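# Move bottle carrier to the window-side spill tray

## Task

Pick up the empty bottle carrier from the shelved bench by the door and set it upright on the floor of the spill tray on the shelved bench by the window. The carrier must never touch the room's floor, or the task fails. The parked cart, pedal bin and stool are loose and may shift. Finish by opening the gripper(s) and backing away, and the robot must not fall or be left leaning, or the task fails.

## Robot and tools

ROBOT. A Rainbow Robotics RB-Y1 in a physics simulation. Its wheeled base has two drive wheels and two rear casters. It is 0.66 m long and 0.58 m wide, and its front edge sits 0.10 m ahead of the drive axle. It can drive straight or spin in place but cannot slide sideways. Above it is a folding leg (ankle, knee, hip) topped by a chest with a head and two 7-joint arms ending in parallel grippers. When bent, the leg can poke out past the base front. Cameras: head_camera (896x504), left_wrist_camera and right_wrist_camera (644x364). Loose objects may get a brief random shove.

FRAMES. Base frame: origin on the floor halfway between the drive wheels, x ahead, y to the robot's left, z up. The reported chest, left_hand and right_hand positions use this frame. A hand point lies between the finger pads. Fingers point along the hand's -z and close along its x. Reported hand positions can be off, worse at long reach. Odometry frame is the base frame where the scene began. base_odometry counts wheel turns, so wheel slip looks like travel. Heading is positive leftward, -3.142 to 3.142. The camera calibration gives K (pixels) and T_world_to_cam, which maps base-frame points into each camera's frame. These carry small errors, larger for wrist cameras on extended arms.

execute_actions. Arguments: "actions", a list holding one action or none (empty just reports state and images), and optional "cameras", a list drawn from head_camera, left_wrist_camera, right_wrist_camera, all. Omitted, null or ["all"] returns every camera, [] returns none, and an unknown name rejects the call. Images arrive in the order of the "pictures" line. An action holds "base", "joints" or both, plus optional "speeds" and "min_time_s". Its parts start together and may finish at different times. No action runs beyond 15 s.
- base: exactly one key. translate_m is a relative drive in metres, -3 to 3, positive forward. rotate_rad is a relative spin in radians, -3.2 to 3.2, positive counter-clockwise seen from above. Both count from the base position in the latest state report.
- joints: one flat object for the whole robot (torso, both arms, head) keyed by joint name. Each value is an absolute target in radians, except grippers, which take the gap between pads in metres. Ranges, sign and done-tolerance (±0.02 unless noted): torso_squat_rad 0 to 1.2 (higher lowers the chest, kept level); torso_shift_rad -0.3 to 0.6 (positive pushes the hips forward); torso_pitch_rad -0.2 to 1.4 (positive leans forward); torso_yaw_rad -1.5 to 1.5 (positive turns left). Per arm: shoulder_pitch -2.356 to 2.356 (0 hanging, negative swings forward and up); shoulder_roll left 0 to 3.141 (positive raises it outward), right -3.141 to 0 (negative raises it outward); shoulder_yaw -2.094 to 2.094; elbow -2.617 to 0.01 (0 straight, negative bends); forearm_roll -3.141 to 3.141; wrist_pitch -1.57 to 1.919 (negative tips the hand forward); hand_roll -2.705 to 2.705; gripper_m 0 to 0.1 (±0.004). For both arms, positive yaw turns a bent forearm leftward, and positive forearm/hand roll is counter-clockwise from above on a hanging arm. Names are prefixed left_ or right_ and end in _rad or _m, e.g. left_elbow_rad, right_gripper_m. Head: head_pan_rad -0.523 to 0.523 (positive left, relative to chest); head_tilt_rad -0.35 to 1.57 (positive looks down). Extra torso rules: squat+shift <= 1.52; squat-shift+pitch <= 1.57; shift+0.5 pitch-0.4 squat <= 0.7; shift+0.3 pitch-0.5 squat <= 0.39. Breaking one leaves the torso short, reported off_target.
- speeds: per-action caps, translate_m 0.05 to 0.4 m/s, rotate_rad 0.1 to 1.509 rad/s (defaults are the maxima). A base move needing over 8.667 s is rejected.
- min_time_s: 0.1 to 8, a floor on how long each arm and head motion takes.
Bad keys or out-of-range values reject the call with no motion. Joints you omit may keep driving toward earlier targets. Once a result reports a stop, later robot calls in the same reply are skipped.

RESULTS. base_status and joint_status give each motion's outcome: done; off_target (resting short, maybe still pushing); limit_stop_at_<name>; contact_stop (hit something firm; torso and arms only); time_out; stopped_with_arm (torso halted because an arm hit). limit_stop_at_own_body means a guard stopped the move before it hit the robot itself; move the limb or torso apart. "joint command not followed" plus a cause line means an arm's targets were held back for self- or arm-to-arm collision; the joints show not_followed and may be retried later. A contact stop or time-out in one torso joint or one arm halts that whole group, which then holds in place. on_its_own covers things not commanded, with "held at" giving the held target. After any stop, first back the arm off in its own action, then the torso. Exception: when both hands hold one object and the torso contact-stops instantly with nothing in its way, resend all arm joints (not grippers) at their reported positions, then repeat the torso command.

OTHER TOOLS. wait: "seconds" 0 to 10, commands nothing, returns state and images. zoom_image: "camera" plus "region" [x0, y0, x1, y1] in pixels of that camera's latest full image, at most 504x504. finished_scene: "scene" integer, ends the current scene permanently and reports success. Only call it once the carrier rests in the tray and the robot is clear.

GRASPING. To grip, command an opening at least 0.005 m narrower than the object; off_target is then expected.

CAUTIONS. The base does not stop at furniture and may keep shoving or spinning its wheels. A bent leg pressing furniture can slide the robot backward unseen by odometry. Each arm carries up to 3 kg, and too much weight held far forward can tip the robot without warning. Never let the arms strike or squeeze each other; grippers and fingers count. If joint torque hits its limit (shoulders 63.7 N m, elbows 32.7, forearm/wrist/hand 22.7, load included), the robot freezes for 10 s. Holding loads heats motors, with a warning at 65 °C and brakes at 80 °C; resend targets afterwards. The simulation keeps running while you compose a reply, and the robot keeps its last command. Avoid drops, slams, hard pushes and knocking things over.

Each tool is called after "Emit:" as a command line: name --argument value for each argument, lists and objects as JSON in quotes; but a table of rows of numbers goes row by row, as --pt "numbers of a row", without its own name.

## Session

Emit:
execute_actions --actions '[{"joints":{"head_tilt_rad":0.3}}]' --cameras '["head_camera"]'

Emit:
execute_actions --actions '[{"base":{"rotate_rad":1.2}}]' --cameras '["head_camera"]'

Emit:
execute_actions --actions '[{"base":{"rotate_rad":1.2}}]' --cameras '["head_camera"]'

Emit:
execute_actions --actions '[{"base":{"rotate_rad":1.2}}]' --cameras '["head_camera"]'

Emit:
execute_actions --actions '[{"base":{"rotate_rad":1.2}}]' --cameras '["head_camera"]'

Scene clock: 0.60 s.
base_odometry: x=+0.000 y=+0.000 heading=+0.000 (m, m, rad; odometry frame)
base_status: not commanded
joint_positions: torso_squat_rad=+0.350 torso_shift_rad=-0.001 torso_pitch_rad=+0.000 torso_yaw_rad=+0.000 left_shoulder_pitch_rad=+0.001 left_shoulder_roll_rad=+0.038 left_shoulder_yaw_rad=-0.032 left_elbow_rad=-0.137 left_forearm_roll_rad=+0.044 left_wrist_pitch_rad=+0.041 left_hand_roll_rad=+0.033 left_gripper_m=+0.101 right_shoulder_pitch_rad=-0.045 right_shoulder_roll_rad=-0.024 right_shoulder_yaw_rad=-0.021 right_elbow_rad=-0.238 right_forearm_roll_rad=-0.038 right_wrist_pitch_rad=-0.051 right_hand_roll_rad=+0.004 right_gripper_m=+0.100 head_pan_rad=+0.000 head_tilt_rad=+0.300
joint_status: all done
chest: x=-0.2285 y=-0.0006 z=+1.2474 quat_wxyz=(+1.000, +0.001, +0.000, +0.000) (m; base frame)
left_hand: x=-0.1717 y=+0.2474 z=+0.5649 quat_wxyz=(+0.998, +0.016, -0.048, +0.022) (m; base frame)
right_hand: x=-0.0697 y=-0.2390 z=+0.5804 quat_wxyz=(+0.986, -0.010, -0.165, -0.018) (m; base frame)
pictures: head_camera
camera_calibration (this result's frames):
head_camera: T_world_to_cam=[[0.0225515, -0.999217, 0.0325132, -0.0443152], [-0.241787, -0.0370072, -0.969623, 1.40777], [0.970067, 0.0140052, -0.242432, 0.493247], [0, 0, 0, 1]] pos_world=[-0.137104, 0.000909052, 1.48603]
Images, in order (width x height): head_camera 896x504.

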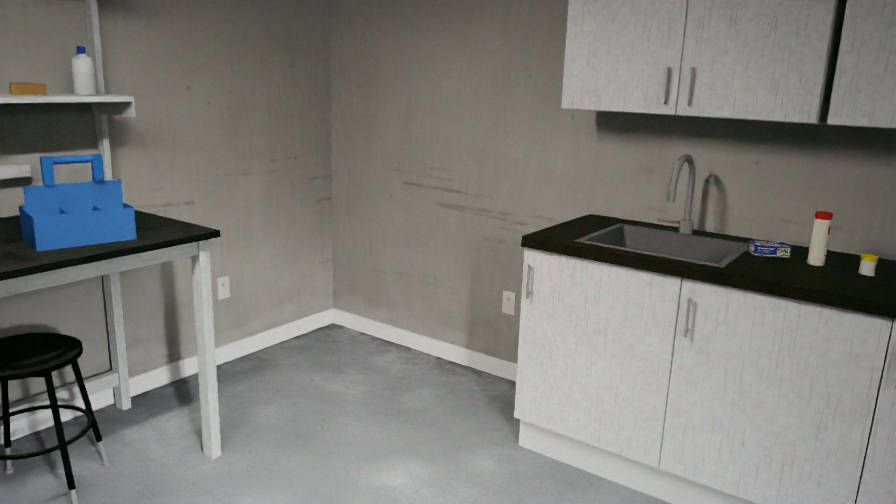

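Scene clock: 4.27 s.
base_odometry: x=+0.000 y=+0.000 heading=+1.199 (m, m, rad; odometry frame)
base_status: done
joint_positions: torso_squat_rad=+0.350 torso_shift_rad=-0.001 torso_pitch_rad=+0.000 torso_yaw_rad=+0.000 left_shoulder_pitch_rad=+0.001 left_shoulder_roll_rad=+0.038 left_shoulder_yaw_rad=-0.032 left_elbow_rad=-0.137 left_forearm_roll_rad=+0.044 left_wrist_pitch_rad=+0.041 left_hand_roll_rad=+0.033 left_gripper_m=+0.101 right_shoulder_pitch_rad=-0.045 right_shoulder_roll_rad=-0.024 right_shoulder_yaw_rad=-0.021 right_elbow_rad=-0.238 right_forearm_roll_rad=-0.038 right_wrist_pitch_rad=-0.051 right_hand_roll_rad=+0.004 right_gripper_m=+0.100 head_pan_rad=+0.000 head_tilt_rad=+0.300
joint_status: not commanded
chest: x=-0.2285 y=-0.0006 z=+1.2474 quat_wxyz=(+1.000, +0.001, +0.000, +0.000) (m; base frame)
left_hand: x=-0.1717 y=+0.2474 z=+0.5649 quat_wxyz=(+0.998, +0.016, -0.048, +0.022) (m; base frame)
right_hand: x=-0.0697 y=-0.2390 z=+0.5804 quat_wxyz=(+0.986, -0.010, -0.165, -0.018) (m; base frame)
pictures: head_camera
camera_calibration (this result's frames):
head_camera: T_world_to_cam=[[0.0225516, -0.999217, 0.0325133, -0.044317], [-0.241787, -0.0370073, -0.969623, 1.40777], [0.970067, 0.0140053, -0.242432, 0.493247], [0, 0, 0, 1]] pos_world=[-0.137103, 0.00090746, 1.48603]
Images, in order (width x height): head_camera 896x504.

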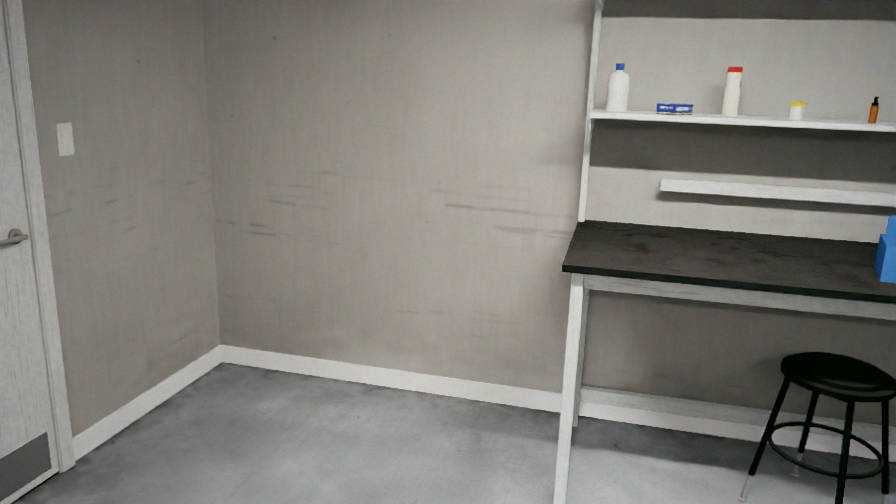

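Scene clock: 7.93 s.
base_odometry: x=+0.000 y=+0.000 heading=+2.399 (m, m, rad; odometry frame)
base_status: done
joint_positions: torso_squat_rad=+0.350 torso_shift_rad=-0.001 torso_pitch_rad=+0.000 torso_yaw_rad=+0.000 left_shoulder_pitch_rad=+0.001 left_shoulder_roll_rad=+0.038 left_shoulder_yaw_rad=-0.032 left_elbow_rad=-0.137 left_forearm_roll_rad=+0.044 left_wrist_pitch_rad=+0.041 left_hand_roll_rad=+0.033 left_gripper_m=+0.101 right_shoulder_pitch_rad=-0.045 right_shoulder_roll_rad=-0.024 right_shoulder_yaw_rad=-0.021 right_elbow_rad=-0.238 right_forearm_roll_rad=-0.038 right_wrist_pitch_rad=-0.051 right_hand_roll_rad=+0.004 right_gripper_m=+0.100 head_pan_rad=+0.000 head_tilt_rad=+0.300
joint_status: not commanded
chest: x=-0.2285 y=-0.0005 z=+1.2474 quat_wxyz=(+1.000, +0.001, +0.000, +0.000) (m; base frame)
left_hand: x=-0.1717 y=+0.2474 z=+0.5649 quat_wxyz=(+0.998, +0.016, -0.048, +0.022) (m; base frame)
right_hand: x=-0.0697 y=-0.2390 z=+0.5804 quat_wxyz=(+0.986, -0.010, -0.165, -0.018) (m; base frame)
pictures: head_camera
camera_calibration (this result's frames):
head_camera: T_world_to_cam=[[0.0225514, -0.999216, 0.0325364, -0.0443322], [-0.241787, -0.0370297, -0.969623, 1.40777], [0.970067, 0.0139995, -0.242432, 0.493247], [0, 0, 0, 1]] pos_world=[-0.137103, 0.000926655, 1.48603]
Images, in order (width x height): head_camera 896x504.

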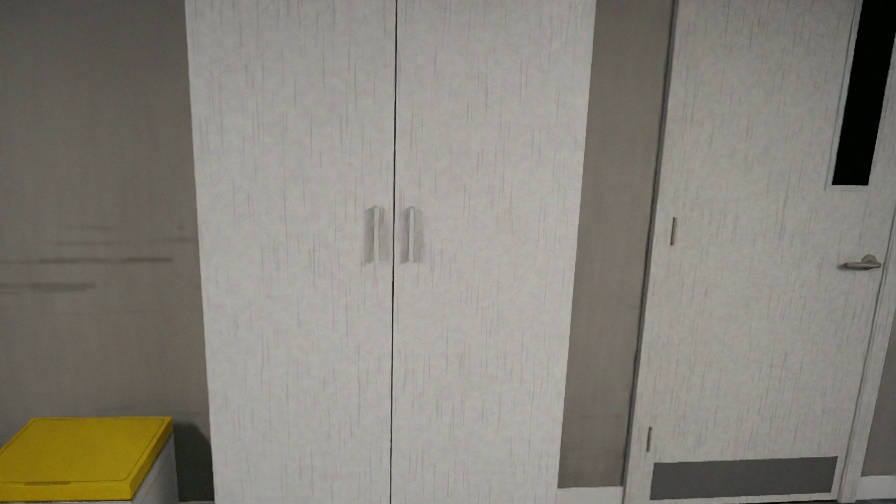

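Scene clock: 11.60 s.
base_odometry: x=+0.000 y=+0.000 heading=-2.685 (m, m, rad; odometry frame)
base_status: done
joint_positions: torso_squat_rad=+0.350 torso_shift_rad=-0.001 torso_pitch_rad=+0.000 torso_yaw_rad=+0.000 left_shoulder_pitch_rad=+0.001 left_shoulder_roll_rad=+0.038 left_shoulder_yaw_rad=-0.032 left_elbow_rad=-0.137 left_forearm_roll_rad=+0.044 left_wrist_pitch_rad=+0.041 left_hand_roll_rad=+0.033 left_gripper_m=+0.101 right_shoulder_pitch_rad=-0.045 right_shoulder_roll_rad=-0.024 right_shoulder_yaw_rad=-0.021 right_elbow_rad=-0.238 right_forearm_roll_rad=-0.038 right_wrist_pitch_rad=-0.051 right_hand_roll_rad=+0.004 right_gripper_m=+0.100 head_pan_rad=+0.000 head_tilt_rad=+0.300
joint_status: not commanded
chest: x=-0.2285 y=-0.0005 z=+1.2474 quat_wxyz=(+1.000, +0.001, +0.000, +0.000) (m; base frame)
left_hand: x=-0.1717 y=+0.2474 z=+0.5649 quat_wxyz=(+0.998, +0.016, -0.048, +0.022) (m; base frame)
right_hand: x=-0.0697 y=-0.2390 z=+0.5804 quat_wxyz=(+0.986, -0.010, -0.165, -0.018) (m; base frame)
pictures: head_camera
camera_calibration (this result's frames):
head_camera: T_world_to_cam=[[0.0225513, -0.999216, 0.0325452, -0.0443397], [-0.241787, -0.0370382, -0.969622, 1.40777], [0.970067, 0.0139972, -0.242433, 0.493247], [0, 0, 0, 1]] pos_world=[-0.137103, 0.000932191, 1.48603]
Images, in order (width x height): head_camera 896x504.

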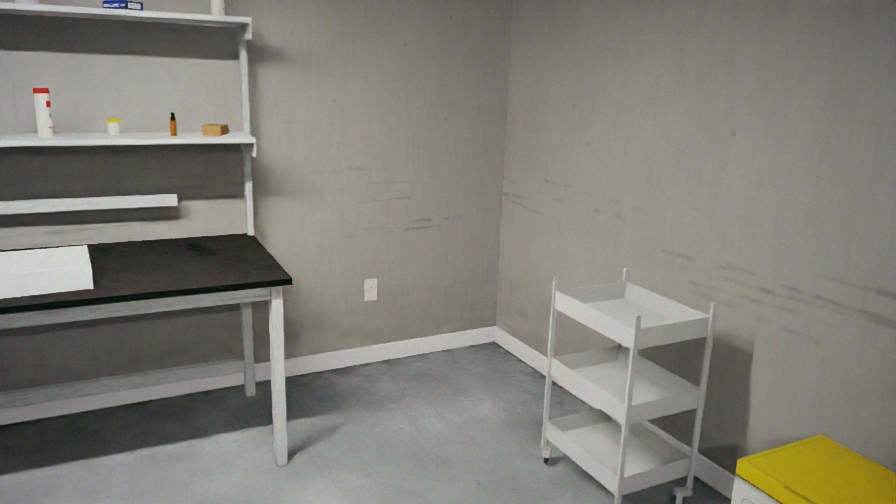

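Scene clock: 15.27 s.
base_odometry: x=+0.000 y=+0.000 heading=-1.485 (m, m, rad; odometry frame)
base_status: done
joint_positions: torso_squat_rad=+0.350 torso_shift_rad=-0.001 torso_pitch_rad=+0.000 torso_yaw_rad=+0.000 left_shoulder_pitch_rad=+0.001 left_shoulder_roll_rad=+0.038 left_shoulder_yaw_rad=-0.032 left_elbow_rad=-0.137 left_forearm_roll_rad=+0.044 left_wrist_pitch_rad=+0.041 left_hand_roll_rad=+0.033 left_gripper_m=+0.101 right_shoulder_pitch_rad=-0.045 right_shoulder_roll_rad=-0.024 right_shoulder_yaw_rad=-0.021 right_elbow_rad=-0.238 right_forearm_roll_rad=-0.038 right_wrist_pitch_rad=-0.051 right_hand_roll_rad=+0.004 right_gripper_m=+0.100 head_pan_rad=+0.000 head_tilt_rad=+0.300
joint_status: not commanded
chest: x=-0.2285 y=-0.0005 z=+1.2474 quat_wxyz=(+1.000, +0.001, +0.000, +0.000) (m; base frame)
left_hand: x=-0.1717 y=+0.2474 z=+0.5649 quat_wxyz=(+0.998, +0.016, -0.048, +0.022) (m; base frame)
right_hand: x=-0.0697 y=-0.2390 z=+0.5804 quat_wxyz=(+0.986, -0.010, -0.165, -0.018) (m; base frame)
pictures: head_camera
camera_calibration (this result's frames):
head_camera: T_world_to_cam=[[0.0225515, -0.999216, 0.0325499, -0.0443441], [-0.241787, -0.0370428, -0.969622, 1.40777], [0.970067, 0.0139963, -0.242433, 0.493247], [0, 0, 0, 1]] pos_world=[-0.137103, 0.000934678, 1.48603]
Images, in order (width x height): head_camera 896x504.

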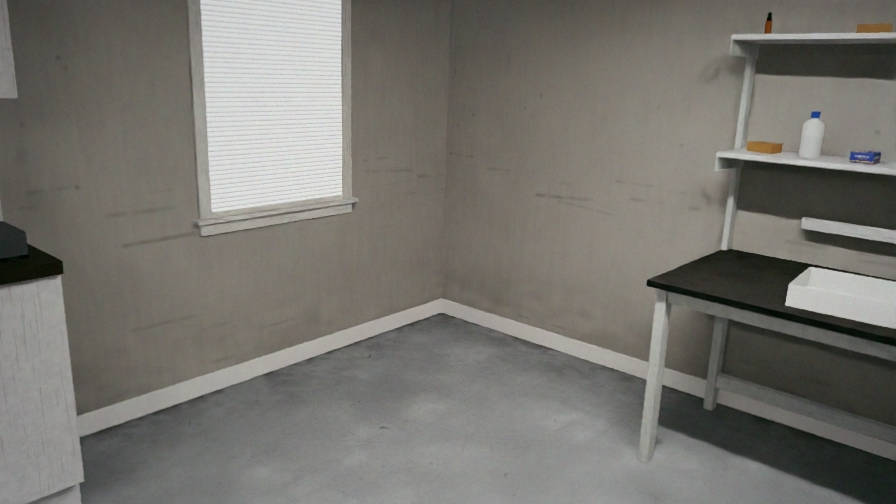

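Emit:
execute_actions --actions '[{"base":{"rotate_rad":1.585},"joints":{"torso_yaw_rad":-0.04,"torso_squat_rad":0.78,"head_tilt_rad":0.4,"left_shoulder_pitch_rad":-1.0,"left_shoulder_yaw_rad":0.12,"left_elbow_rad":-1.3,"left_forearm_roll_rad":-0.35,"left_wrist_pitch_rad":0.73,"left_hand_roll_rad":-1.3}}]' --cameras '[]'

Emit:
execute_actions --actions '[{"base":{"translate_m":0.6}}]' --cameras '[]'

Emit:
execute_actions --actions '[{"base":{"rotate_rad":0.565}}]' --cameras '[]'

Emit:
execute_actions --actions '[{"base":{"translate_m":1.15}}]' --cameras '["head_camera","left_wrist_camera"]'

Scene clock: 19.50 s.
base_odometry: x=+0.000 y=+0.000 heading=+0.099 (m, m, rad; odometry frame)
base_status: done
joint_positions: torso_squat_rad=+0.780 torso_shift_rad=-0.001 torso_pitch_rad=+0.000 torso_yaw_rad=-0.040 left_shoulder_pitch_rad=-1.000 left_shoulder_roll_rad=+0.039 left_shoulder_yaw_rad=+0.120 left_elbow_rad=-1.300 left_forearm_roll_rad=-0.350 left_wrist_pitch_rad=+0.730 left_hand_roll_rad=-1.300 left_gripper_m=+0.101 right_shoulder_pitch_rad=-0.045 right_shoulder_roll_rad=-0.024 right_shoulder_yaw_rad=-0.021 right_elbow_rad=-0.238 right_forearm_roll_rad=-0.038 right_wrist_pitch_rad=-0.051 right_hand_roll_rad=+0.004 right_gripper_m=+0.100 head_pan_rad=+0.000 head_tilt_rad=+0.400
joint_status: all done
chest: x=-0.2285 y=-0.0005 z=+1.0876 quat_wxyz=(+1.000, +0.001, +0.000, -0.020) (m; base frame)
left_hand: x=+0.4597 y=+0.1132 z=+1.1620 quat_wxyz=(+0.483, +0.516, -0.478, -0.522) (m; base frame)
right_hand: x=-0.0792 y=-0.2451 z=+0.4206 quat_wxyz=(+0.985, -0.013, -0.165, -0.038) (m; base frame)
pictures: none
No camera images: the call's "cameras" was empty. Leave "cameras" out to get every camera's image.

Scene clock: 22.70 s.
base_odometry: x=+0.597 y=+0.060 heading=+0.100 (m, m, rad; odometry frame)
base_status: done
joint_positions: torso_squat_rad=+0.780 torso_shift_rad=-0.001 torso_pitch_rad=+0.000 torso_yaw_rad=-0.040 left_shoulder_pitch_rad=-1.000 left_shoulder_roll_rad=+0.039 left_shoulder_yaw_rad=+0.120 left_elbow_rad=-1.300 left_forearm_roll_rad=-0.350 left_wrist_pitch_rad=+0.730 left_hand_roll_rad=-1.300 left_gripper_m=+0.101 right_shoulder_pitch_rad=-0.045 right_shoulder_roll_rad=-0.024 right_shoulder_yaw_rad=-0.021 right_elbow_rad=-0.238 right_forearm_roll_rad=-0.038 right_wrist_pitch_rad=-0.051 right_hand_roll_rad=+0.004 right_gripper_m=+0.100 head_pan_rad=+0.000 head_tilt_rad=+0.400
joint_status: not commanded
chest: x=-0.2283 y=-0.0005 z=+1.0876 quat_wxyz=(+1.000, +0.001, +0.000, -0.020) (m; base frame)
left_hand: x=+0.4599 y=+0.1132 z=+1.1618 quat_wxyz=(+0.484, +0.515, -0.478, -0.522) (m; base frame)
right_hand: x=-0.0792 y=-0.2451 z=+0.4206 quat_wxyz=(+0.985, -0.013, -0.165, -0.038) (m; base frame)
pictures: none
No camera images: the call's "cameras" was empty. Leave "cameras" out to get every camera's image.

Scene clock: 25.17 s.
base_odometry: x=+0.597 y=+0.059 heading=+0.664 (m, m, rad; odometry frame)
base_status: done
joint_positions: torso_squat_rad=+0.780 torso_shift_rad=-0.001 torso_pitch_rad=+0.000 torso_yaw_rad=-0.040 left_shoulder_pitch_rad=-1.000 left_shoulder_roll_rad=+0.038 left_shoulder_yaw_rad=+0.120 left_elbow_rad=-1.300 left_forearm_roll_rad=-0.350 left_wrist_pitch_rad=+0.730 left_hand_roll_rad=-1.300 left_gripper_m=+0.101 right_shoulder_pitch_rad=-0.045 right_shoulder_roll_rad=-0.024 right_shoulder_yaw_rad=-0.021 right_elbow_rad=-0.238 right_forearm_roll_rad=-0.038 right_wrist_pitch_rad=-0.051 right_hand_roll_rad=+0.004 right_gripper_m=+0.100 head_pan_rad=+0.000 head_tilt_rad=+0.400
joint_status: not commanded
chest: x=-0.2283 y=-0.0005 z=+1.0876 quat_wxyz=(+1.000, +0.001, +0.000, -0.020) (m; base frame)
left_hand: x=+0.4599 y=+0.1132 z=+1.1618 quat_wxyz=(+0.484, +0.515, -0.478, -0.522) (m; base frame)
right_hand: x=-0.0792 y=-0.2451 z=+0.4206 quat_wxyz=(+0.985, -0.013, -0.165, -0.038) (m; base frame)
pictures: none
No camera images: the call's "cameras" was empty. Leave "cameras" out to get every camera's image.

Scene clock: 29.73 s.
base_odometry: x=+1.502 y=+0.769 heading=+0.665 (m, m, rad; odometry frame)
base_status: done
joint_positions: torso_squat_rad=+0.780 torso_shift_rad=-0.001 torso_pitch_rad=+0.000 torso_yaw_rad=-0.040 left_shoulder_pitch_rad=-1.000 left_shoulder_roll_rad=+0.038 left_shoulder_yaw_rad=+0.120 left_elbow_rad=-1.300 left_forearm_roll_rad=-0.350 left_wrist_pitch_rad=+0.730 left_hand_roll_rad=-1.300 left_gripper_m=+0.101 right_shoulder_pitch_rad=-0.045 right_shoulder_roll_rad=-0.024 right_shoulder_yaw_rad=-0.021 right_elbow_rad=-0.238 right_forearm_roll_rad=-0.038 right_wrist_pitch_rad=-0.051 right_hand_roll_rad=+0.004 right_gripper_m=+0.100 head_pan_rad=+0.000 head_tilt_rad=+0.400
joint_status: not commanded
chest: x=-0.2283 y=-0.0005 z=+1.0876 quat_wxyz=(+1.000, +0.001, +0.000, -0.020) (m; base frame)
left_hand: x=+0.4599 y=+0.1132 z=+1.1617 quat_wxyz=(+0.484, +0.515, -0.478, -0.522) (m; base frame)
right_hand: x=-0.0792 y=-0.2451 z=+0.4206 quat_wxyz=(+0.985, -0.013, -0.165, -0.038) (m; base frame)
pictures: head_camera, left_wrist_camera
camera_calibration (this result's frames):
head_camera: T_world_to_cam=[[-0.0139005, -0.999451, 0.030089, -0.0443166], [-0.338717, -0.0236061, -0.940592, 1.19544], [0.940785, -0.0232663, -0.338203, 0.57153], [0, 0, 0, 1]] pos_world=[-0.133387, -0.00277518, 1.31905]
left_wrist_camera: T_world_to_cam=[[0.00151866, -0.99798, -0.0635071, 0.182811], [-0.670086, 0.0461247, -0.740849, 1.18882], [0.742282, 0.0436803, -0.668662, 0.518473], [0, 0, 0, 1]] pos_world=[0.41148, 0.104961, 1.23903]
Images, in order (width x height): head_camera 896x504, left_wrist_camera 644x364.

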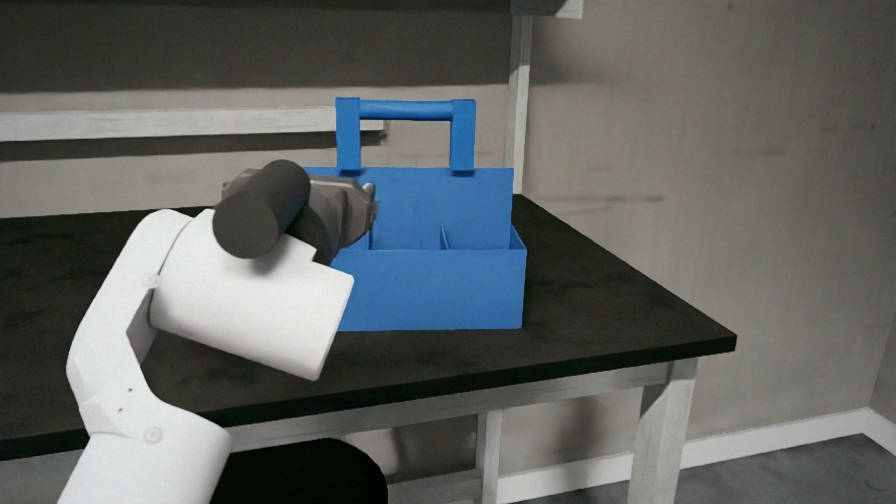

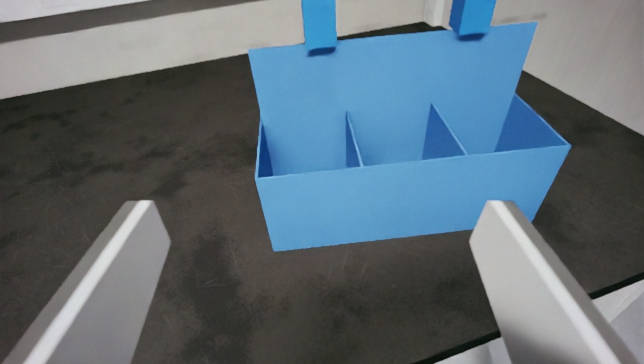

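Emit:
execute_actions --actions '[{"base":{"translate_m":0.23},"joints":{"torso_squat_rad":0.76}}]' --cameras '["left_wrist_camera"]'

Scene clock: 31.70 s.
base_odometry: x=+1.683 y=+0.911 heading=+0.666 (m, m, rad; odometry frame)
base_status: done
joint_positions: torso_squat_rad=+0.760 torso_shift_rad=-0.001 torso_pitch_rad=+0.000 torso_yaw_rad=-0.040 left_shoulder_pitch_rad=-1.000 left_shoulder_roll_rad=+0.038 left_shoulder_yaw_rad=+0.120 left_elbow_rad=-1.300 left_forearm_roll_rad=-0.350 left_wrist_pitch_rad=+0.730 left_hand_roll_rad=-1.300 left_gripper_m=+0.101 right_shoulder_pitch_rad=-0.045 right_shoulder_roll_rad=-0.024 right_shoulder_yaw_rad=-0.021 right_elbow_rad=-0.238 right_forearm_roll_rad=-0.038 right_wrist_pitch_rad=-0.051 right_hand_roll_rad=+0.004 right_gripper_m=+0.100 head_pan_rad=+0.000 head_tilt_rad=+0.400
joint_status: all done
chest: x=-0.2282 y=-0.0005 z=+1.0973 quat_wxyz=(+1.000, +0.001, +0.000, -0.020) (m; base frame)
left_hand: x=+0.4600 y=+0.1132 z=+1.1713 quat_wxyz=(+0.484, +0.515, -0.478, -0.522) (m; base frame)
right_hand: x=-0.0792 y=-0.2451 z=+0.4303 quat_wxyz=(+0.985, -0.013, -0.165, -0.038) (m; base frame)
pictures: left_wrist_camera
camera_calibration (this result's frames):
left_wrist_camera: T_world_to_cam=[[0.00151055, -0.99798, -0.0635056, 0.183422], [-0.670237, 0.0461201, -0.740712, 1.19591], [0.742145, 0.0436827, -0.668814, 0.525086], [0, 0, 0, 1]] pos_world=[0.411576, 0.104959, 1.24866]
Images, in order (width x height): left_wrist_camera 644x364.

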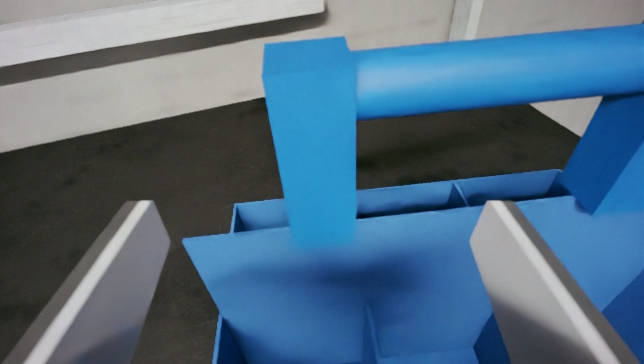

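Emit:
execute_actions --actions '[{"base":{"translate_m":0.065},"speeds":{"translate_m":0.08}}]' --cameras '["left_wrist_camera"]'

Emit:
execute_actions --actions '[{"joints":{"left_gripper_m":0.01}}]' --cameras '[]'

Emit:
execute_actions --actions '[{"joints":{"torso_squat_rad":0.65,"head_tilt_rad":0.7}}]' --cameras '["left_wrist_camera"]'

Emit:
execute_actions --actions '[{"base":{"translate_m":-0.4}}]' --cameras '[]'

Emit:
execute_actions --actions '[{"base":{"rotate_rad":-3.036},"speeds":{"rotate_rad":0.8}}]' --cameras '[]'

Emit:
execute_actions --actions '[{"base":{"translate_m":2.91}}]' --cameras '[]'

Emit:
execute_actions --actions '[{"base":{"rotate_rad":0.21}}]' --cameras '[]'

Emit:
execute_actions --actions '[{"base":{"translate_m":0.45}}]' --cameras '["head_camera"]'

Scene clock: 33.30 s.
base_odometry: x=+1.734 y=+0.951 heading=+0.666 (m, m, rad; odometry frame)
base_status: done
joint_positions: torso_squat_rad=+0.760 torso_shift_rad=-0.001 torso_pitch_rad=+0.000 torso_yaw_rad=-0.040 left_shoulder_pitch_rad=-1.000 left_shoulder_roll_rad=+0.038 left_shoulder_yaw_rad=+0.120 left_elbow_rad=-1.300 left_forearm_roll_rad=-0.350 left_wrist_pitch_rad=+0.730 left_hand_roll_rad=-1.300 left_gripper_m=+0.101 right_shoulder_pitch_rad=-0.045 right_shoulder_roll_rad=-0.024 right_shoulder_yaw_rad=-0.021 right_elbow_rad=-0.238 right_forearm_roll_rad=-0.038 right_wrist_pitch_rad=-0.051 right_hand_roll_rad=+0.004 right_gripper_m=+0.100 head_pan_rad=+0.000 head_tilt_rad=+0.400
joint_status: not commanded
chest: x=-0.2282 y=-0.0005 z=+1.0973 quat_wxyz=(+1.000, +0.001, +0.000, -0.020) (m; base frame)
left_hand: x=+0.4600 y=+0.1132 z=+1.1714 quat_wxyz=(+0.484, +0.515, -0.478, -0.522) (m; base frame)
right_hand: x=-0.0792 y=-0.2451 z=+0.4303 quat_wxyz=(+0.985, -0.013, -0.165, -0.038) (m; base frame)
pictures: left_wrist_camera
camera_calibration (this result's frames):
left_wrist_camera: T_world_to_cam=[[0.00150916, -0.99798, -0.0635089, 0.183425], [-0.670204, 0.0461254, -0.740743, 1.19594], [0.742176, 0.0436818, -0.66878, 0.525059], [0, 0, 0, 1]] pos_world=[0.411564, 0.104956, 1.24869]
Images, in order (width x height): left_wrist_camera 644x364.

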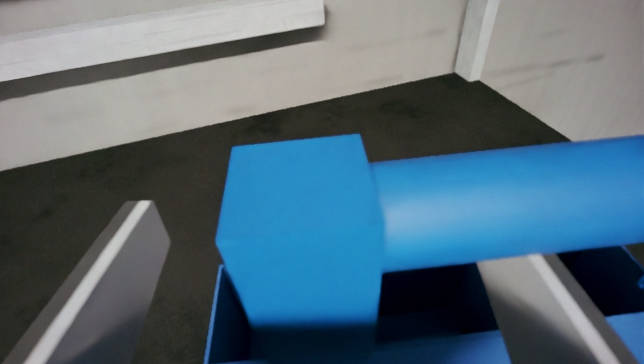

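Scene clock: 34.70 s.
base_odometry: x=+1.734 y=+0.951 heading=+0.666 (m, m, rad; odometry frame)
base_status: not commanded
joint_positions: torso_squat_rad=+0.760 torso_shift_rad=-0.001 torso_pitch_rad=+0.000 torso_yaw_rad=-0.040 left_shoulder_pitch_rad=-0.999 left_shoulder_roll_rad=+0.038 left_shoulder_yaw_rad=+0.120 left_elbow_rad=-1.300 left_forearm_roll_rad=-0.350 left_wrist_pitch_rad=+0.730 left_hand_roll_rad=-1.300 left_gripper_m=+0.032 right_shoulder_pitch_rad=-0.045 right_shoulder_roll_rad=-0.024 right_shoulder_yaw_rad=-0.021 right_elbow_rad=-0.238 right_forearm_roll_rad=-0.038 right_wrist_pitch_rad=-0.051 right_hand_roll_rad=+0.004 right_gripper_m=+0.100 head_pan_rad=+0.000 head_tilt_rad=+0.400
joint_status: left_gripper_m off_target (ended at +0.032, target +0.010)
chest: x=-0.2282 y=-0.0005 z=+1.0973 quat_wxyz=(+1.000, +0.001, +0.000, -0.020) (m; base frame)
left_hand: x=+0.4600 y=+0.1133 z=+1.1711 quat_wxyz=(+0.484, +0.515, -0.478, -0.522) (m; base frame)
right_hand: x=-0.0792 y=-0.2451 z=+0.4303 quat_wxyz=(+0.985, -0.013, -0.165, -0.038) (m; base frame)
pictures: none
No camera images: the call's "cameras" was empty. Leave "cameras" out to get every camera's image.

Scene clock: 35.83 s.
base_odometry: x=+1.734 y=+0.951 heading=+0.666 (m, m, rad; odometry frame)
base_status: not commanded
joint_positions: torso_squat_rad=+0.650 torso_shift_rad=-0.001 torso_pitch_rad=+0.000 torso_yaw_rad=-0.040 left_shoulder_pitch_rad=-0.999 left_shoulder_roll_rad=+0.038 left_shoulder_yaw_rad=+0.120 left_elbow_rad=-1.300 left_forearm_roll_rad=-0.350 left_wrist_pitch_rad=+0.730 left_hand_roll_rad=-1.300 left_gripper_m=+0.032 right_shoulder_pitch_rad=-0.045 right_shoulder_roll_rad=-0.024 right_shoulder_yaw_rad=-0.021 right_elbow_rad=-0.238 right_forearm_roll_rad=-0.038 right_wrist_pitch_rad=-0.051 right_hand_roll_rad=+0.004 right_gripper_m=+0.100 head_pan_rad=+0.000 head_tilt_rad=+0.700
joint_status: all done
chest: x=-0.2282 y=-0.0005 z=+1.1472 quat_wxyz=(+1.000, +0.001, +0.000, -0.020) (m; base frame)
left_hand: x=+0.4601 y=+0.1133 z=+1.2207 quat_wxyz=(+0.484, +0.515, -0.477, -0.522) (m; base frame)
right_hand: x=-0.0793 y=-0.2451 z=+0.4801 quat_wxyz=(+0.985, -0.013, -0.165, -0.038) (m; base frame)
pictures: left_wrist_camera
camera_calibration (this result's frames):
left_wrist_camera: T_world_to_cam=[[0.00169436, -0.997971, -0.0636538, 0.186758], [-0.670992, 0.0460624, -0.740033, 1.23201], [0.741463, 0.043965, -0.669552, 0.55919], [0, 0, 0, 1]] pos_world=[0.411732, 0.105045, 1.29802]
Images, in order (width x height): left_wrist_camera 644x364.

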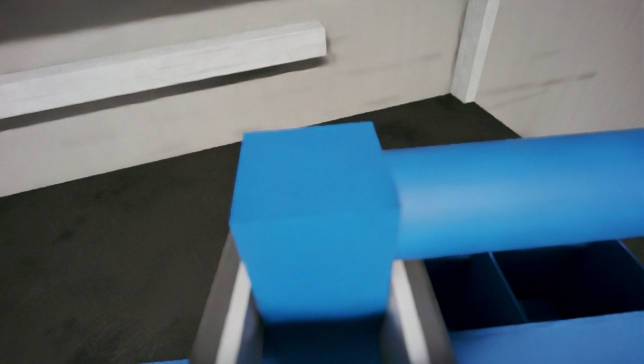

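Scene clock: 38.67 s.
base_odometry: x=+1.420 y=+0.704 heading=+0.668 (m, m, rad; odometry frame)
base_status: done
joint_positions: torso_squat_rad=+0.650 torso_shift_rad=-0.001 torso_pitch_rad=+0.000 torso_yaw_rad=-0.040 left_shoulder_pitch_rad=-0.999 left_shoulder_roll_rad=+0.038 left_shoulder_yaw_rad=+0.120 left_elbow_rad=-1.300 left_forearm_roll_rad=-0.350 left_wrist_pitch_rad=+0.730 left_hand_roll_rad=-1.300 left_gripper_m=+0.032 right_shoulder_pitch_rad=-0.045 right_shoulder_roll_rad=-0.024 right_shoulder_yaw_rad=-0.021 right_elbow_rad=-0.238 right_forearm_roll_rad=-0.038 right_wrist_pitch_rad=-0.051 right_hand_roll_rad=+0.004 right_gripper_m=+0.100 head_pan_rad=+0.000 head_tilt_rad=+0.700
joint_status: not commanded
chest: x=-0.2284 y=-0.0005 z=+1.1472 quat_wxyz=(+1.000, +0.001, +0.000, -0.020) (m; base frame)
left_hand: x=+0.4599 y=+0.1133 z=+1.2207 quat_wxyz=(+0.484, +0.515, -0.478, -0.522) (m; base frame)
right_hand: x=-0.0793 y=-0.2452 z=+0.4802 quat_wxyz=(+0.985, -0.013, -0.165, -0.038) (m; base frame)
pictures: none
No camera images: the call's "cameras" was empty. Leave "cameras" out to get every camera's image.

Scene clock: 44.40 s.
base_odometry: x=+1.420 y=+0.704 heading=-2.367 (m, m, rad; odometry frame)
base_status: done
joint_positions: torso_squat_rad=+0.650 torso_shift_rad=-0.001 torso_pitch_rad=+0.000 torso_yaw_rad=-0.040 left_shoulder_pitch_rad=-0.999 left_shoulder_roll_rad=+0.038 left_shoulder_yaw_rad=+0.120 left_elbow_rad=-1.300 left_forearm_roll_rad=-0.350 left_wrist_pitch_rad=+0.730 left_hand_roll_rad=-1.300 left_gripper_m=+0.032 right_shoulder_pitch_rad=-0.045 right_shoulder_roll_rad=-0.024 right_shoulder_yaw_rad=-0.021 right_elbow_rad=-0.238 right_forearm_roll_rad=-0.038 right_wrist_pitch_rad=-0.051 right_hand_roll_rad=+0.004 right_gripper_m=+0.100 head_pan_rad=+0.000 head_tilt_rad=+0.700
joint_status: not commanded
chest: x=-0.2284 y=-0.0005 z=+1.1472 quat_wxyz=(+1.000, +0.001, +0.000, -0.020) (m; base frame)
left_hand: x=+0.4599 y=+0.1133 z=+1.2207 quat_wxyz=(+0.484, +0.515, -0.478, -0.522) (m; base frame)
right_hand: x=-0.0793 y=-0.2452 z=+0.4802 quat_wxyz=(+0.985, -0.013, -0.165, -0.038) (m; base frame)
pictures: none
No camera images: the call's "cameras" was empty. Leave "cameras" out to get every camera's image.

Scene clock: 53.20 s.
base_odometry: x=-0.662 y=-1.330 heading=-2.368 (m, m, rad; odometry frame)
base_status: done
joint_positions: torso_squat_rad=+0.650 torso_shift_rad=-0.001 torso_pitch_rad=+0.000 torso_yaw_rad=-0.040 left_shoulder_pitch_rad=-0.999 left_shoulder_roll_rad=+0.038 left_shoulder_yaw_rad=+0.120 left_elbow_rad=-1.299 left_forearm_roll_rad=-0.350 left_wrist_pitch_rad=+0.730 left_hand_roll_rad=-1.300 left_gripper_m=+0.032 right_shoulder_pitch_rad=-0.045 right_shoulder_roll_rad=-0.024 right_shoulder_yaw_rad=-0.021 right_elbow_rad=-0.238 right_forearm_roll_rad=-0.038 right_wrist_pitch_rad=-0.051 right_hand_roll_rad=+0.004 right_gripper_m=+0.100 head_pan_rad=+0.000 head_tilt_rad=+0.700
joint_status: not commanded
chest: x=-0.2283 y=-0.0005 z=+1.1472 quat_wxyz=(+1.000, +0.001, +0.000, -0.020) (m; base frame)
left_hand: x=+0.4600 y=+0.1133 z=+1.2206 quat_wxyz=(+0.484, +0.515, -0.477, -0.522) (m; base frame)
right_hand: x=-0.0792 y=-0.2452 z=+0.4802 quat_wxyz=(+0.985, -0.013, -0.165, -0.038) (m; base frame)
pictures: none
No camera images: the call's "cameras" was empty. Leave "cameras" out to get every camera's image.

Scene clock: 54.83 s.
base_odometry: x=-0.662 y=-1.330 heading=-2.159 (m, m, rad; odometry frame)
base_status: done
joint_positions: torso_squat_rad=+0.650 torso_shift_rad=-0.001 torso_pitch_rad=+0.000 torso_yaw_rad=-0.040 left_shoulder_pitch_rad=-0.999 left_shoulder_roll_rad=+0.038 left_shoulder_yaw_rad=+0.120 left_elbow_rad=-1.299 left_forearm_roll_rad=-0.350 left_wrist_pitch_rad=+0.730 left_hand_roll_rad=-1.300 left_gripper_m=+0.032 right_shoulder_pitch_rad=-0.045 right_shoulder_roll_rad=-0.024 right_shoulder_yaw_rad=-0.021 right_elbow_rad=-0.238 right_forearm_roll_rad=-0.038 right_wrist_pitch_rad=-0.051 right_hand_roll_rad=+0.004 right_gripper_m=+0.100 head_pan_rad=+0.000 head_tilt_rad=+0.700
joint_status: not commanded
chest: x=-0.2283 y=-0.0005 z=+1.1472 quat_wxyz=(+1.000, +0.001, +0.000, -0.020) (m; base frame)
left_hand: x=+0.4600 y=+0.1133 z=+1.2206 quat_wxyz=(+0.484, +0.515, -0.477, -0.522) (m; base frame)
right_hand: x=-0.0792 y=-0.2451 z=+0.4802 quat_wxyz=(+0.985, -0.013, -0.165, -0.038) (m; base frame)
pictures: none
No camera images: the call's "cameras" was empty. Leave "cameras" out to get every camera's image.

Scene clock: 57.40 s.
base_odometry: x=-0.911 y=-1.705 heading=-2.158 (m, m, rad; odometry frame)
base_status: done
joint_positions: torso_squat_rad=+0.650 torso_shift_rad=-0.001 torso_pitch_rad=+0.000 torso_yaw_rad=-0.040 left_shoulder_pitch_rad=-0.999 left_shoulder_roll_rad=+0.038 left_shoulder_yaw_rad=+0.120 left_elbow_rad=-1.300 left_forearm_roll_rad=-0.350 left_wrist_pitch_rad=+0.730 left_hand_roll_rad=-1.300 left_gripper_m=+0.032 right_shoulder_pitch_rad=-0.045 right_shoulder_roll_rad=-0.024 right_shoulder_yaw_rad=-0.021 right_elbow_rad=-0.238 right_forearm_roll_rad=-0.038 right_wrist_pitch_rad=-0.051 right_hand_roll_rad=+0.004 right_gripper_m=+0.100 head_pan_rad=+0.000 head_tilt_rad=+0.700
joint_status: not commanded
chest: x=-0.2283 y=-0.0005 z=+1.1472 quat_wxyz=(+1.000, +0.001, +0.000, -0.020) (m; base frame)
left_hand: x=+0.4600 y=+0.1133 z=+1.2206 quat_wxyz=(+0.484, +0.515, -0.477, -0.522) (m; base frame)
right_hand: x=-0.0792 y=-0.2451 z=+0.4802 quat_wxyz=(+0.985, -0.013, -0.165, -0.038) (m; base frame)
pictures: head_camera
camera_calibration (this result's frames):
head_camera: T_world_to_cam=[[-0.00585019, -0.999764, 0.0209001, -0.0320814], [-0.601506, -0.0131783, -0.79876, 1.00627], [0.798847, -0.0172444, -0.601287, 0.91681], [0, 0, 0, 1]] pos_world=[-0.127302, -0.00300304, 1.3557]
Images, in order (width x height): head_camera 896x504.

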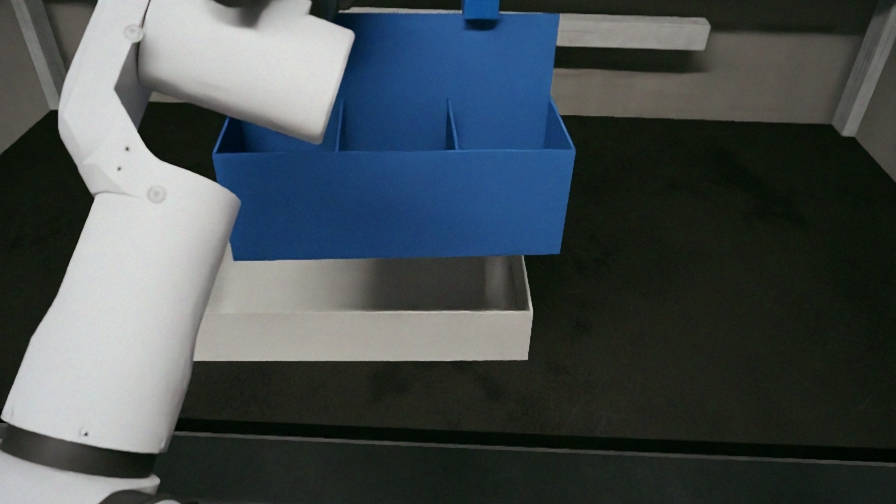

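Emit:
execute_actions --actions '[{"base":{"translate_m":0.13},"joints":{"torso_yaw_rad":0.04}}]' --cameras '["head_camera"]'

Emit:
execute_actions --actions '[{"joints":{"torso_squat_rad":0.95}}]' --cameras '["head_camera"]'

Scene clock: 59.07 s.
base_odometry: x=-0.983 y=-1.813 heading=-2.157 (m, m, rad; odometry frame)
base_status: done
joint_positions: torso_squat_rad=+0.650 torso_shift_rad=-0.001 torso_pitch_rad=+0.000 torso_yaw_rad=+0.040 left_shoulder_pitch_rad=-0.999 left_shoulder_roll_rad=+0.038 left_shoulder_yaw_rad=+0.120 left_elbow_rad=-1.299 left_forearm_roll_rad=-0.350 left_wrist_pitch_rad=+0.730 left_hand_roll_rad=-1.300 left_gripper_m=+0.032 right_shoulder_pitch_rad=-0.045 right_shoulder_roll_rad=-0.024 right_shoulder_yaw_rad=-0.021 right_elbow_rad=-0.238 right_forearm_roll_rad=-0.038 right_wrist_pitch_rad=-0.051 right_hand_roll_rad=+0.004 right_gripper_m=+0.100 head_pan_rad=+0.000 head_tilt_rad=+0.700
joint_status: all done
chest: x=-0.2282 y=-0.0005 z=+1.1472 quat_wxyz=(+1.000, +0.001, +0.000, +0.020) (m; base frame)
left_hand: x=+0.4488 y=+0.1679 z=+1.2207 quat_wxyz=(+0.504, +0.534, -0.457, -0.502) (m; base frame)
right_hand: x=-0.0601 y=-0.2325 z=+0.4802 quat_wxyz=(+0.986, -0.007, -0.165, +0.002) (m; base frame)
pictures: head_camera
camera_calibration (this result's frames):
head_camera: T_world_to_cam=[[0.0740112, -0.997039, 0.020882, -0.0138334], [-0.598549, -0.0611599, -0.798748, 1.00695], [0.79766, 0.0466174, -0.601303, 0.916546], [0, 0, 0, 1]] pos_world=[-0.127361, 0.00506526, 1.35571]
Images, in order (width x height): head_camera 896x504.

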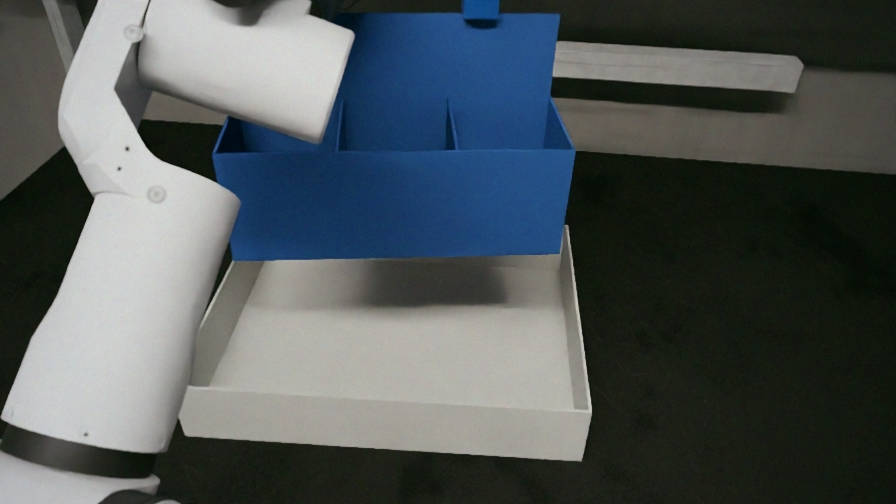

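Scene clock: 60.87 s.
base_odometry: x=-0.983 y=-1.813 heading=-2.157 (m, m, rad; odometry frame)
base_status: not commanded
joint_positions: torso_squat_rad=+0.950 torso_shift_rad=-0.001 torso_pitch_rad=+0.000 torso_yaw_rad=+0.040 left_shoulder_pitch_rad=-0.999 left_shoulder_roll_rad=+0.038 left_shoulder_yaw_rad=+0.120 left_elbow_rad=-1.299 left_forearm_roll_rad=-0.350 left_wrist_pitch_rad=+0.730 left_hand_roll_rad=-1.300 left_gripper_m=+0.032 right_shoulder_pitch_rad=-0.045 right_shoulder_roll_rad=-0.024 right_shoulder_yaw_rad=-0.021 right_elbow_rad=-0.238 right_forearm_roll_rad=-0.038 right_wrist_pitch_rad=-0.051 right_hand_roll_rad=+0.004 right_gripper_m=+0.100 head_pan_rad=+0.000 head_tilt_rad=+0.700
joint_status: all done
chest: x=-0.2283 y=-0.0005 z=+0.9971 quat_wxyz=(+1.000, +0.001, +0.000, +0.020) (m; base frame)
left_hand: x=+0.4487 y=+0.1680 z=+1.0708 quat_wxyz=(+0.504, +0.534, -0.457, -0.502) (m; base frame)
right_hand: x=-0.0599 y=-0.2324 z=+0.3301 quat_wxyz=(+0.986, -0.007, -0.166, +0.002) (m; base frame)
pictures: head_camera
camera_calibration (this result's frames):
head_camera: T_world_to_cam=[[0.0740035, -0.997039, 0.020911, -0.0106859], [-0.598237, -0.0611603, -0.798982, 0.887301], [0.797895, 0.0466177, -0.600992, 0.826126], [0, 0, 0, 1]] pos_world=[-0.127554, 0.00510132, 1.20566]
Images, in order (width x height): head_camera 896x504.

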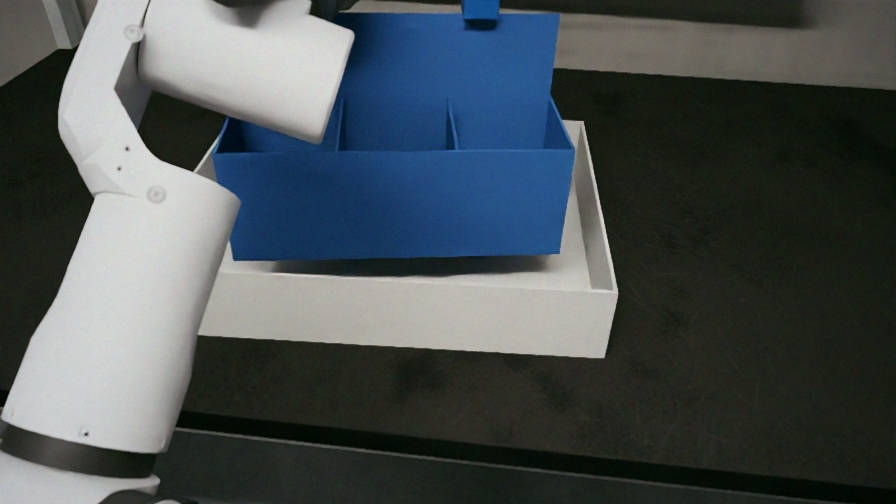

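Emit:
execute_actions --actions '[{"base":{"translate_m":-0.03}}]' --cameras '[]'

Emit:
execute_actions --actions '[{"joints":{"torso_squat_rad":1.02}}]' --cameras '["head_camera"]'

Emit:
execute_actions --actions '[{"joints":{"left_gripper_m":0.1}}]' --cameras '["left_wrist_camera"]'

Emit:
execute_actions --actions '[{"base":{"translate_m":-0.4},"joints":{"head_tilt_rad":0.45}}]' --cameras '["head_camera"]'

Scene clock: 62.53 s.
base_odometry: x=-0.967 y=-1.788 heading=-2.157 (m, m, rad; odometry frame)
base_status: done
joint_positions: torso_squat_rad=+0.950 torso_shift_rad=-0.001 torso_pitch_rad=+0.000 torso_yaw_rad=+0.040 left_shoulder_pitch_rad=-0.999 left_shoulder_roll_rad=+0.038 left_shoulder_yaw_rad=+0.120 left_elbow_rad=-1.300 left_forearm_roll_rad=-0.350 left_wrist_pitch_rad=+0.730 left_hand_roll_rad=-1.300 left_gripper_m=+0.032 right_shoulder_pitch_rad=-0.045 right_shoulder_roll_rad=-0.024 right_shoulder_yaw_rad=-0.021 right_elbow_rad=-0.238 right_forearm_roll_rad=-0.038 right_wrist_pitch_rad=-0.051 right_hand_roll_rad=+0.004 right_gripper_m=+0.100 head_pan_rad=+0.000 head_tilt_rad=+0.700
joint_status: not commanded
chest: x=-0.2283 y=-0.0005 z=+0.9971 quat_wxyz=(+1.000, +0.001, +0.000, +0.020) (m; base frame)
left_hand: x=+0.4487 y=+0.1680 z=+1.0707 quat_wxyz=(+0.504, +0.534, -0.457, -0.502) (m; base frame)
right_hand: x=-0.0601 y=-0.2324 z=+0.3301 quat_wxyz=(+0.986, -0.007, -0.166, +0.002) (m; base frame)
pictures: none
No camera images: the call's "cameras" was empty. Leave "cameras" out to get every camera's image.

Scene clock: 63.50 s.
base_odometry: x=-0.967 y=-1.788 heading=-2.157 (m, m, rad; odometry frame)
base_status: not commanded
joint_positions: torso_squat_rad=+1.020 torso_shift_rad=-0.001 torso_pitch_rad=+0.000 torso_yaw_rad=+0.040 left_shoulder_pitch_rad=-0.999 left_shoulder_roll_rad=+0.038 left_shoulder_yaw_rad=+0.120 left_elbow_rad=-1.299 left_forearm_roll_rad=-0.350 left_wrist_pitch_rad=+0.730 left_hand_roll_rad=-1.300 left_gripper_m=+0.032 right_shoulder_pitch_rad=-0.045 right_shoulder_roll_rad=-0.024 right_shoulder_yaw_rad=-0.021 right_elbow_rad=-0.238 right_forearm_roll_rad=-0.038 right_wrist_pitch_rad=-0.051 right_hand_roll_rad=+0.004 right_gripper_m=+0.100 head_pan_rad=+0.000 head_tilt_rad=+0.700
joint_status: all done
chest: x=-0.2283 y=-0.0005 z=+0.9563 quat_wxyz=(+1.000, +0.001, +0.000, +0.020) (m; base frame)
left_hand: x=+0.4487 y=+0.1680 z=+1.0300 quat_wxyz=(+0.504, +0.534, -0.457, -0.502) (m; base frame)
right_hand: x=-0.0600 y=-0.2324 z=+0.2893 quat_wxyz=(+0.986, -0.007, -0.166, +0.002) (m; base frame)
pictures: head_camera
camera_calibration (this result's frames):
head_camera: T_world_to_cam=[[0.0740029, -0.997039, 0.0209117, -0.00982489], [-0.598231, -0.0611601, -0.798987, 0.854704], [0.797899, 0.0466173, -0.600985, 0.801567], [0, 0, 0, 1]] pos_world=[-0.127532, 0.00511116, 1.16483]
Images, in order (width x height): head_camera 896x504.

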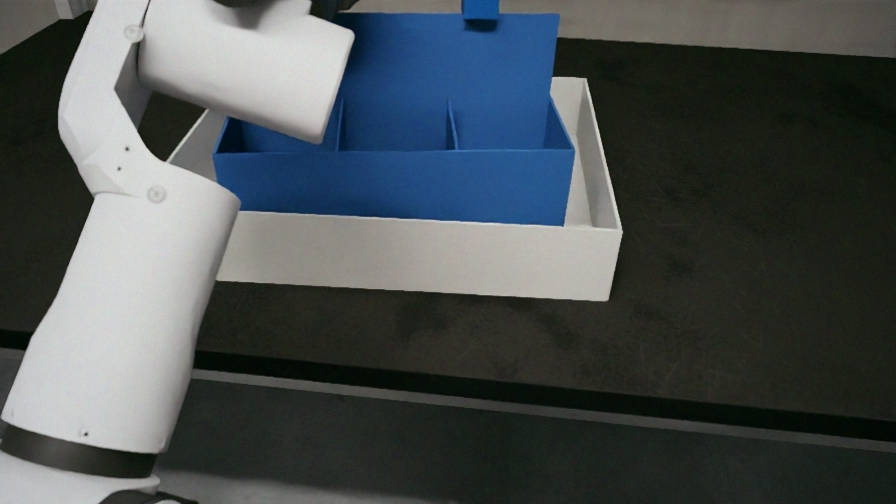

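Scene clock: 64.90 s.
base_odometry: x=-0.967 y=-1.788 heading=-2.157 (m, m, rad; odometry frame)
base_status: not commanded
joint_positions: torso_squat_rad=+1.020 torso_shift_rad=-0.001 torso_pitch_rad=+0.000 torso_yaw_rad=+0.040 left_shoulder_pitch_rad=-0.999 left_shoulder_roll_rad=+0.038 left_shoulder_yaw_rad=+0.120 left_elbow_rad=-1.300 left_forearm_roll_rad=-0.350 left_wrist_pitch_rad=+0.730 left_hand_roll_rad=-1.300 left_gripper_m=+0.100 right_shoulder_pitch_rad=-0.045 right_shoulder_roll_rad=-0.024 right_shoulder_yaw_rad=-0.021 right_elbow_rad=-0.238 right_forearm_roll_rad=-0.038 right_wrist_pitch_rad=-0.051 right_hand_roll_rad=+0.004 right_gripper_m=+0.100 head_pan_rad=+0.000 head_tilt_rad=+0.700
joint_status: all done
chest: x=-0.2283 y=-0.0005 z=+0.9563 quat_wxyz=(+1.000, +0.001, +0.000, +0.020) (m; base frame)
left_hand: x=+0.4487 y=+0.1680 z=+1.0300 quat_wxyz=(+0.504, +0.534, -0.457, -0.502) (m; base frame)
right_hand: x=-0.0600 y=-0.2324 z=+0.2893 quat_wxyz=(+0.986, -0.007, -0.166, +0.002) (m; base frame)
pictures: left_wrist_camera
camera_calibration (this result's frames):
left_wrist_camera: T_world_to_cam=[[0.0814351, -0.994651, -0.0635409, 0.192739], [-0.672306, -0.00775571, -0.740233, 1.09058], [0.735781, 0.103, -0.669341, 0.429987], [0, 0, 0, 1]] pos_world=[0.401131, 0.155878, 1.10734]
Images, in order (width x height): left_wrist_camera 644x364.

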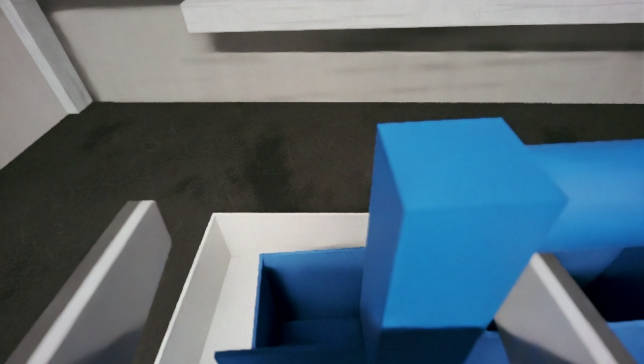

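Scene clock: 67.57 s.
base_odometry: x=-0.745 y=-1.455 heading=-2.155 (m, m, rad; odometry frame)
base_status: done
joint_positions: torso_squat_rad=+1.020 torso_shift_rad=-0.001 torso_pitch_rad=+0.000 torso_yaw_rad=+0.040 left_shoulder_pitch_rad=-1.000 left_shoulder_roll_rad=+0.038 left_shoulder_yaw_rad=+0.120 left_elbow_rad=-1.300 left_forearm_roll_rad=-0.350 left_wrist_pitch_rad=+0.730 left_hand_roll_rad=-1.300 left_gripper_m=+0.100 right_shoulder_pitch_rad=-0.045 right_shoulder_roll_rad=-0.024 right_shoulder_yaw_rad=-0.021 right_elbow_rad=-0.238 right_forearm_roll_rad=-0.038 right_wrist_pitch_rad=-0.051 right_hand_roll_rad=+0.004 right_gripper_m=+0.100 head_pan_rad=+0.000 head_tilt_rad=+0.450
joint_status: all done
chest: x=-0.2283 y=-0.0005 z=+0.9563 quat_wxyz=(+1.000, +0.001, +0.000, +0.020) (m; base frame)
left_hand: x=+0.4486 y=+0.1678 z=+1.0305 quat_wxyz=(+0.504, +0.534, -0.457, -0.502) (m; base frame)
right_hand: x=-0.0600 y=-0.2324 z=+0.2893 quat_wxyz=(+0.986, -0.007, -0.166, +0.002) (m; base frame)
pictures: head_camera
camera_calibration (this result's frames):
head_camera: T_world_to_cam=[[0.0674702, -0.997307, 0.0287464, -0.0202304], [-0.382037, -0.0524405, -0.922658, 1.04228], [0.921681, 0.0512697, -0.384546, 0.576872], [0, 0, 0, 1]] pos_world=[-0.132137, 0.00490563, 1.18408]
Images, in order (width x height): head_camera 896x504.

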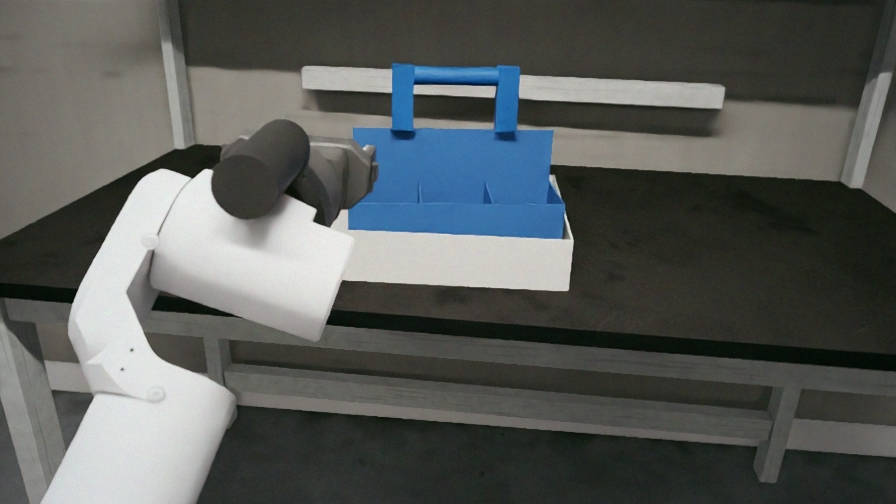

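Emit:
finished_scene --scene 2

The scene is finished: the task was done.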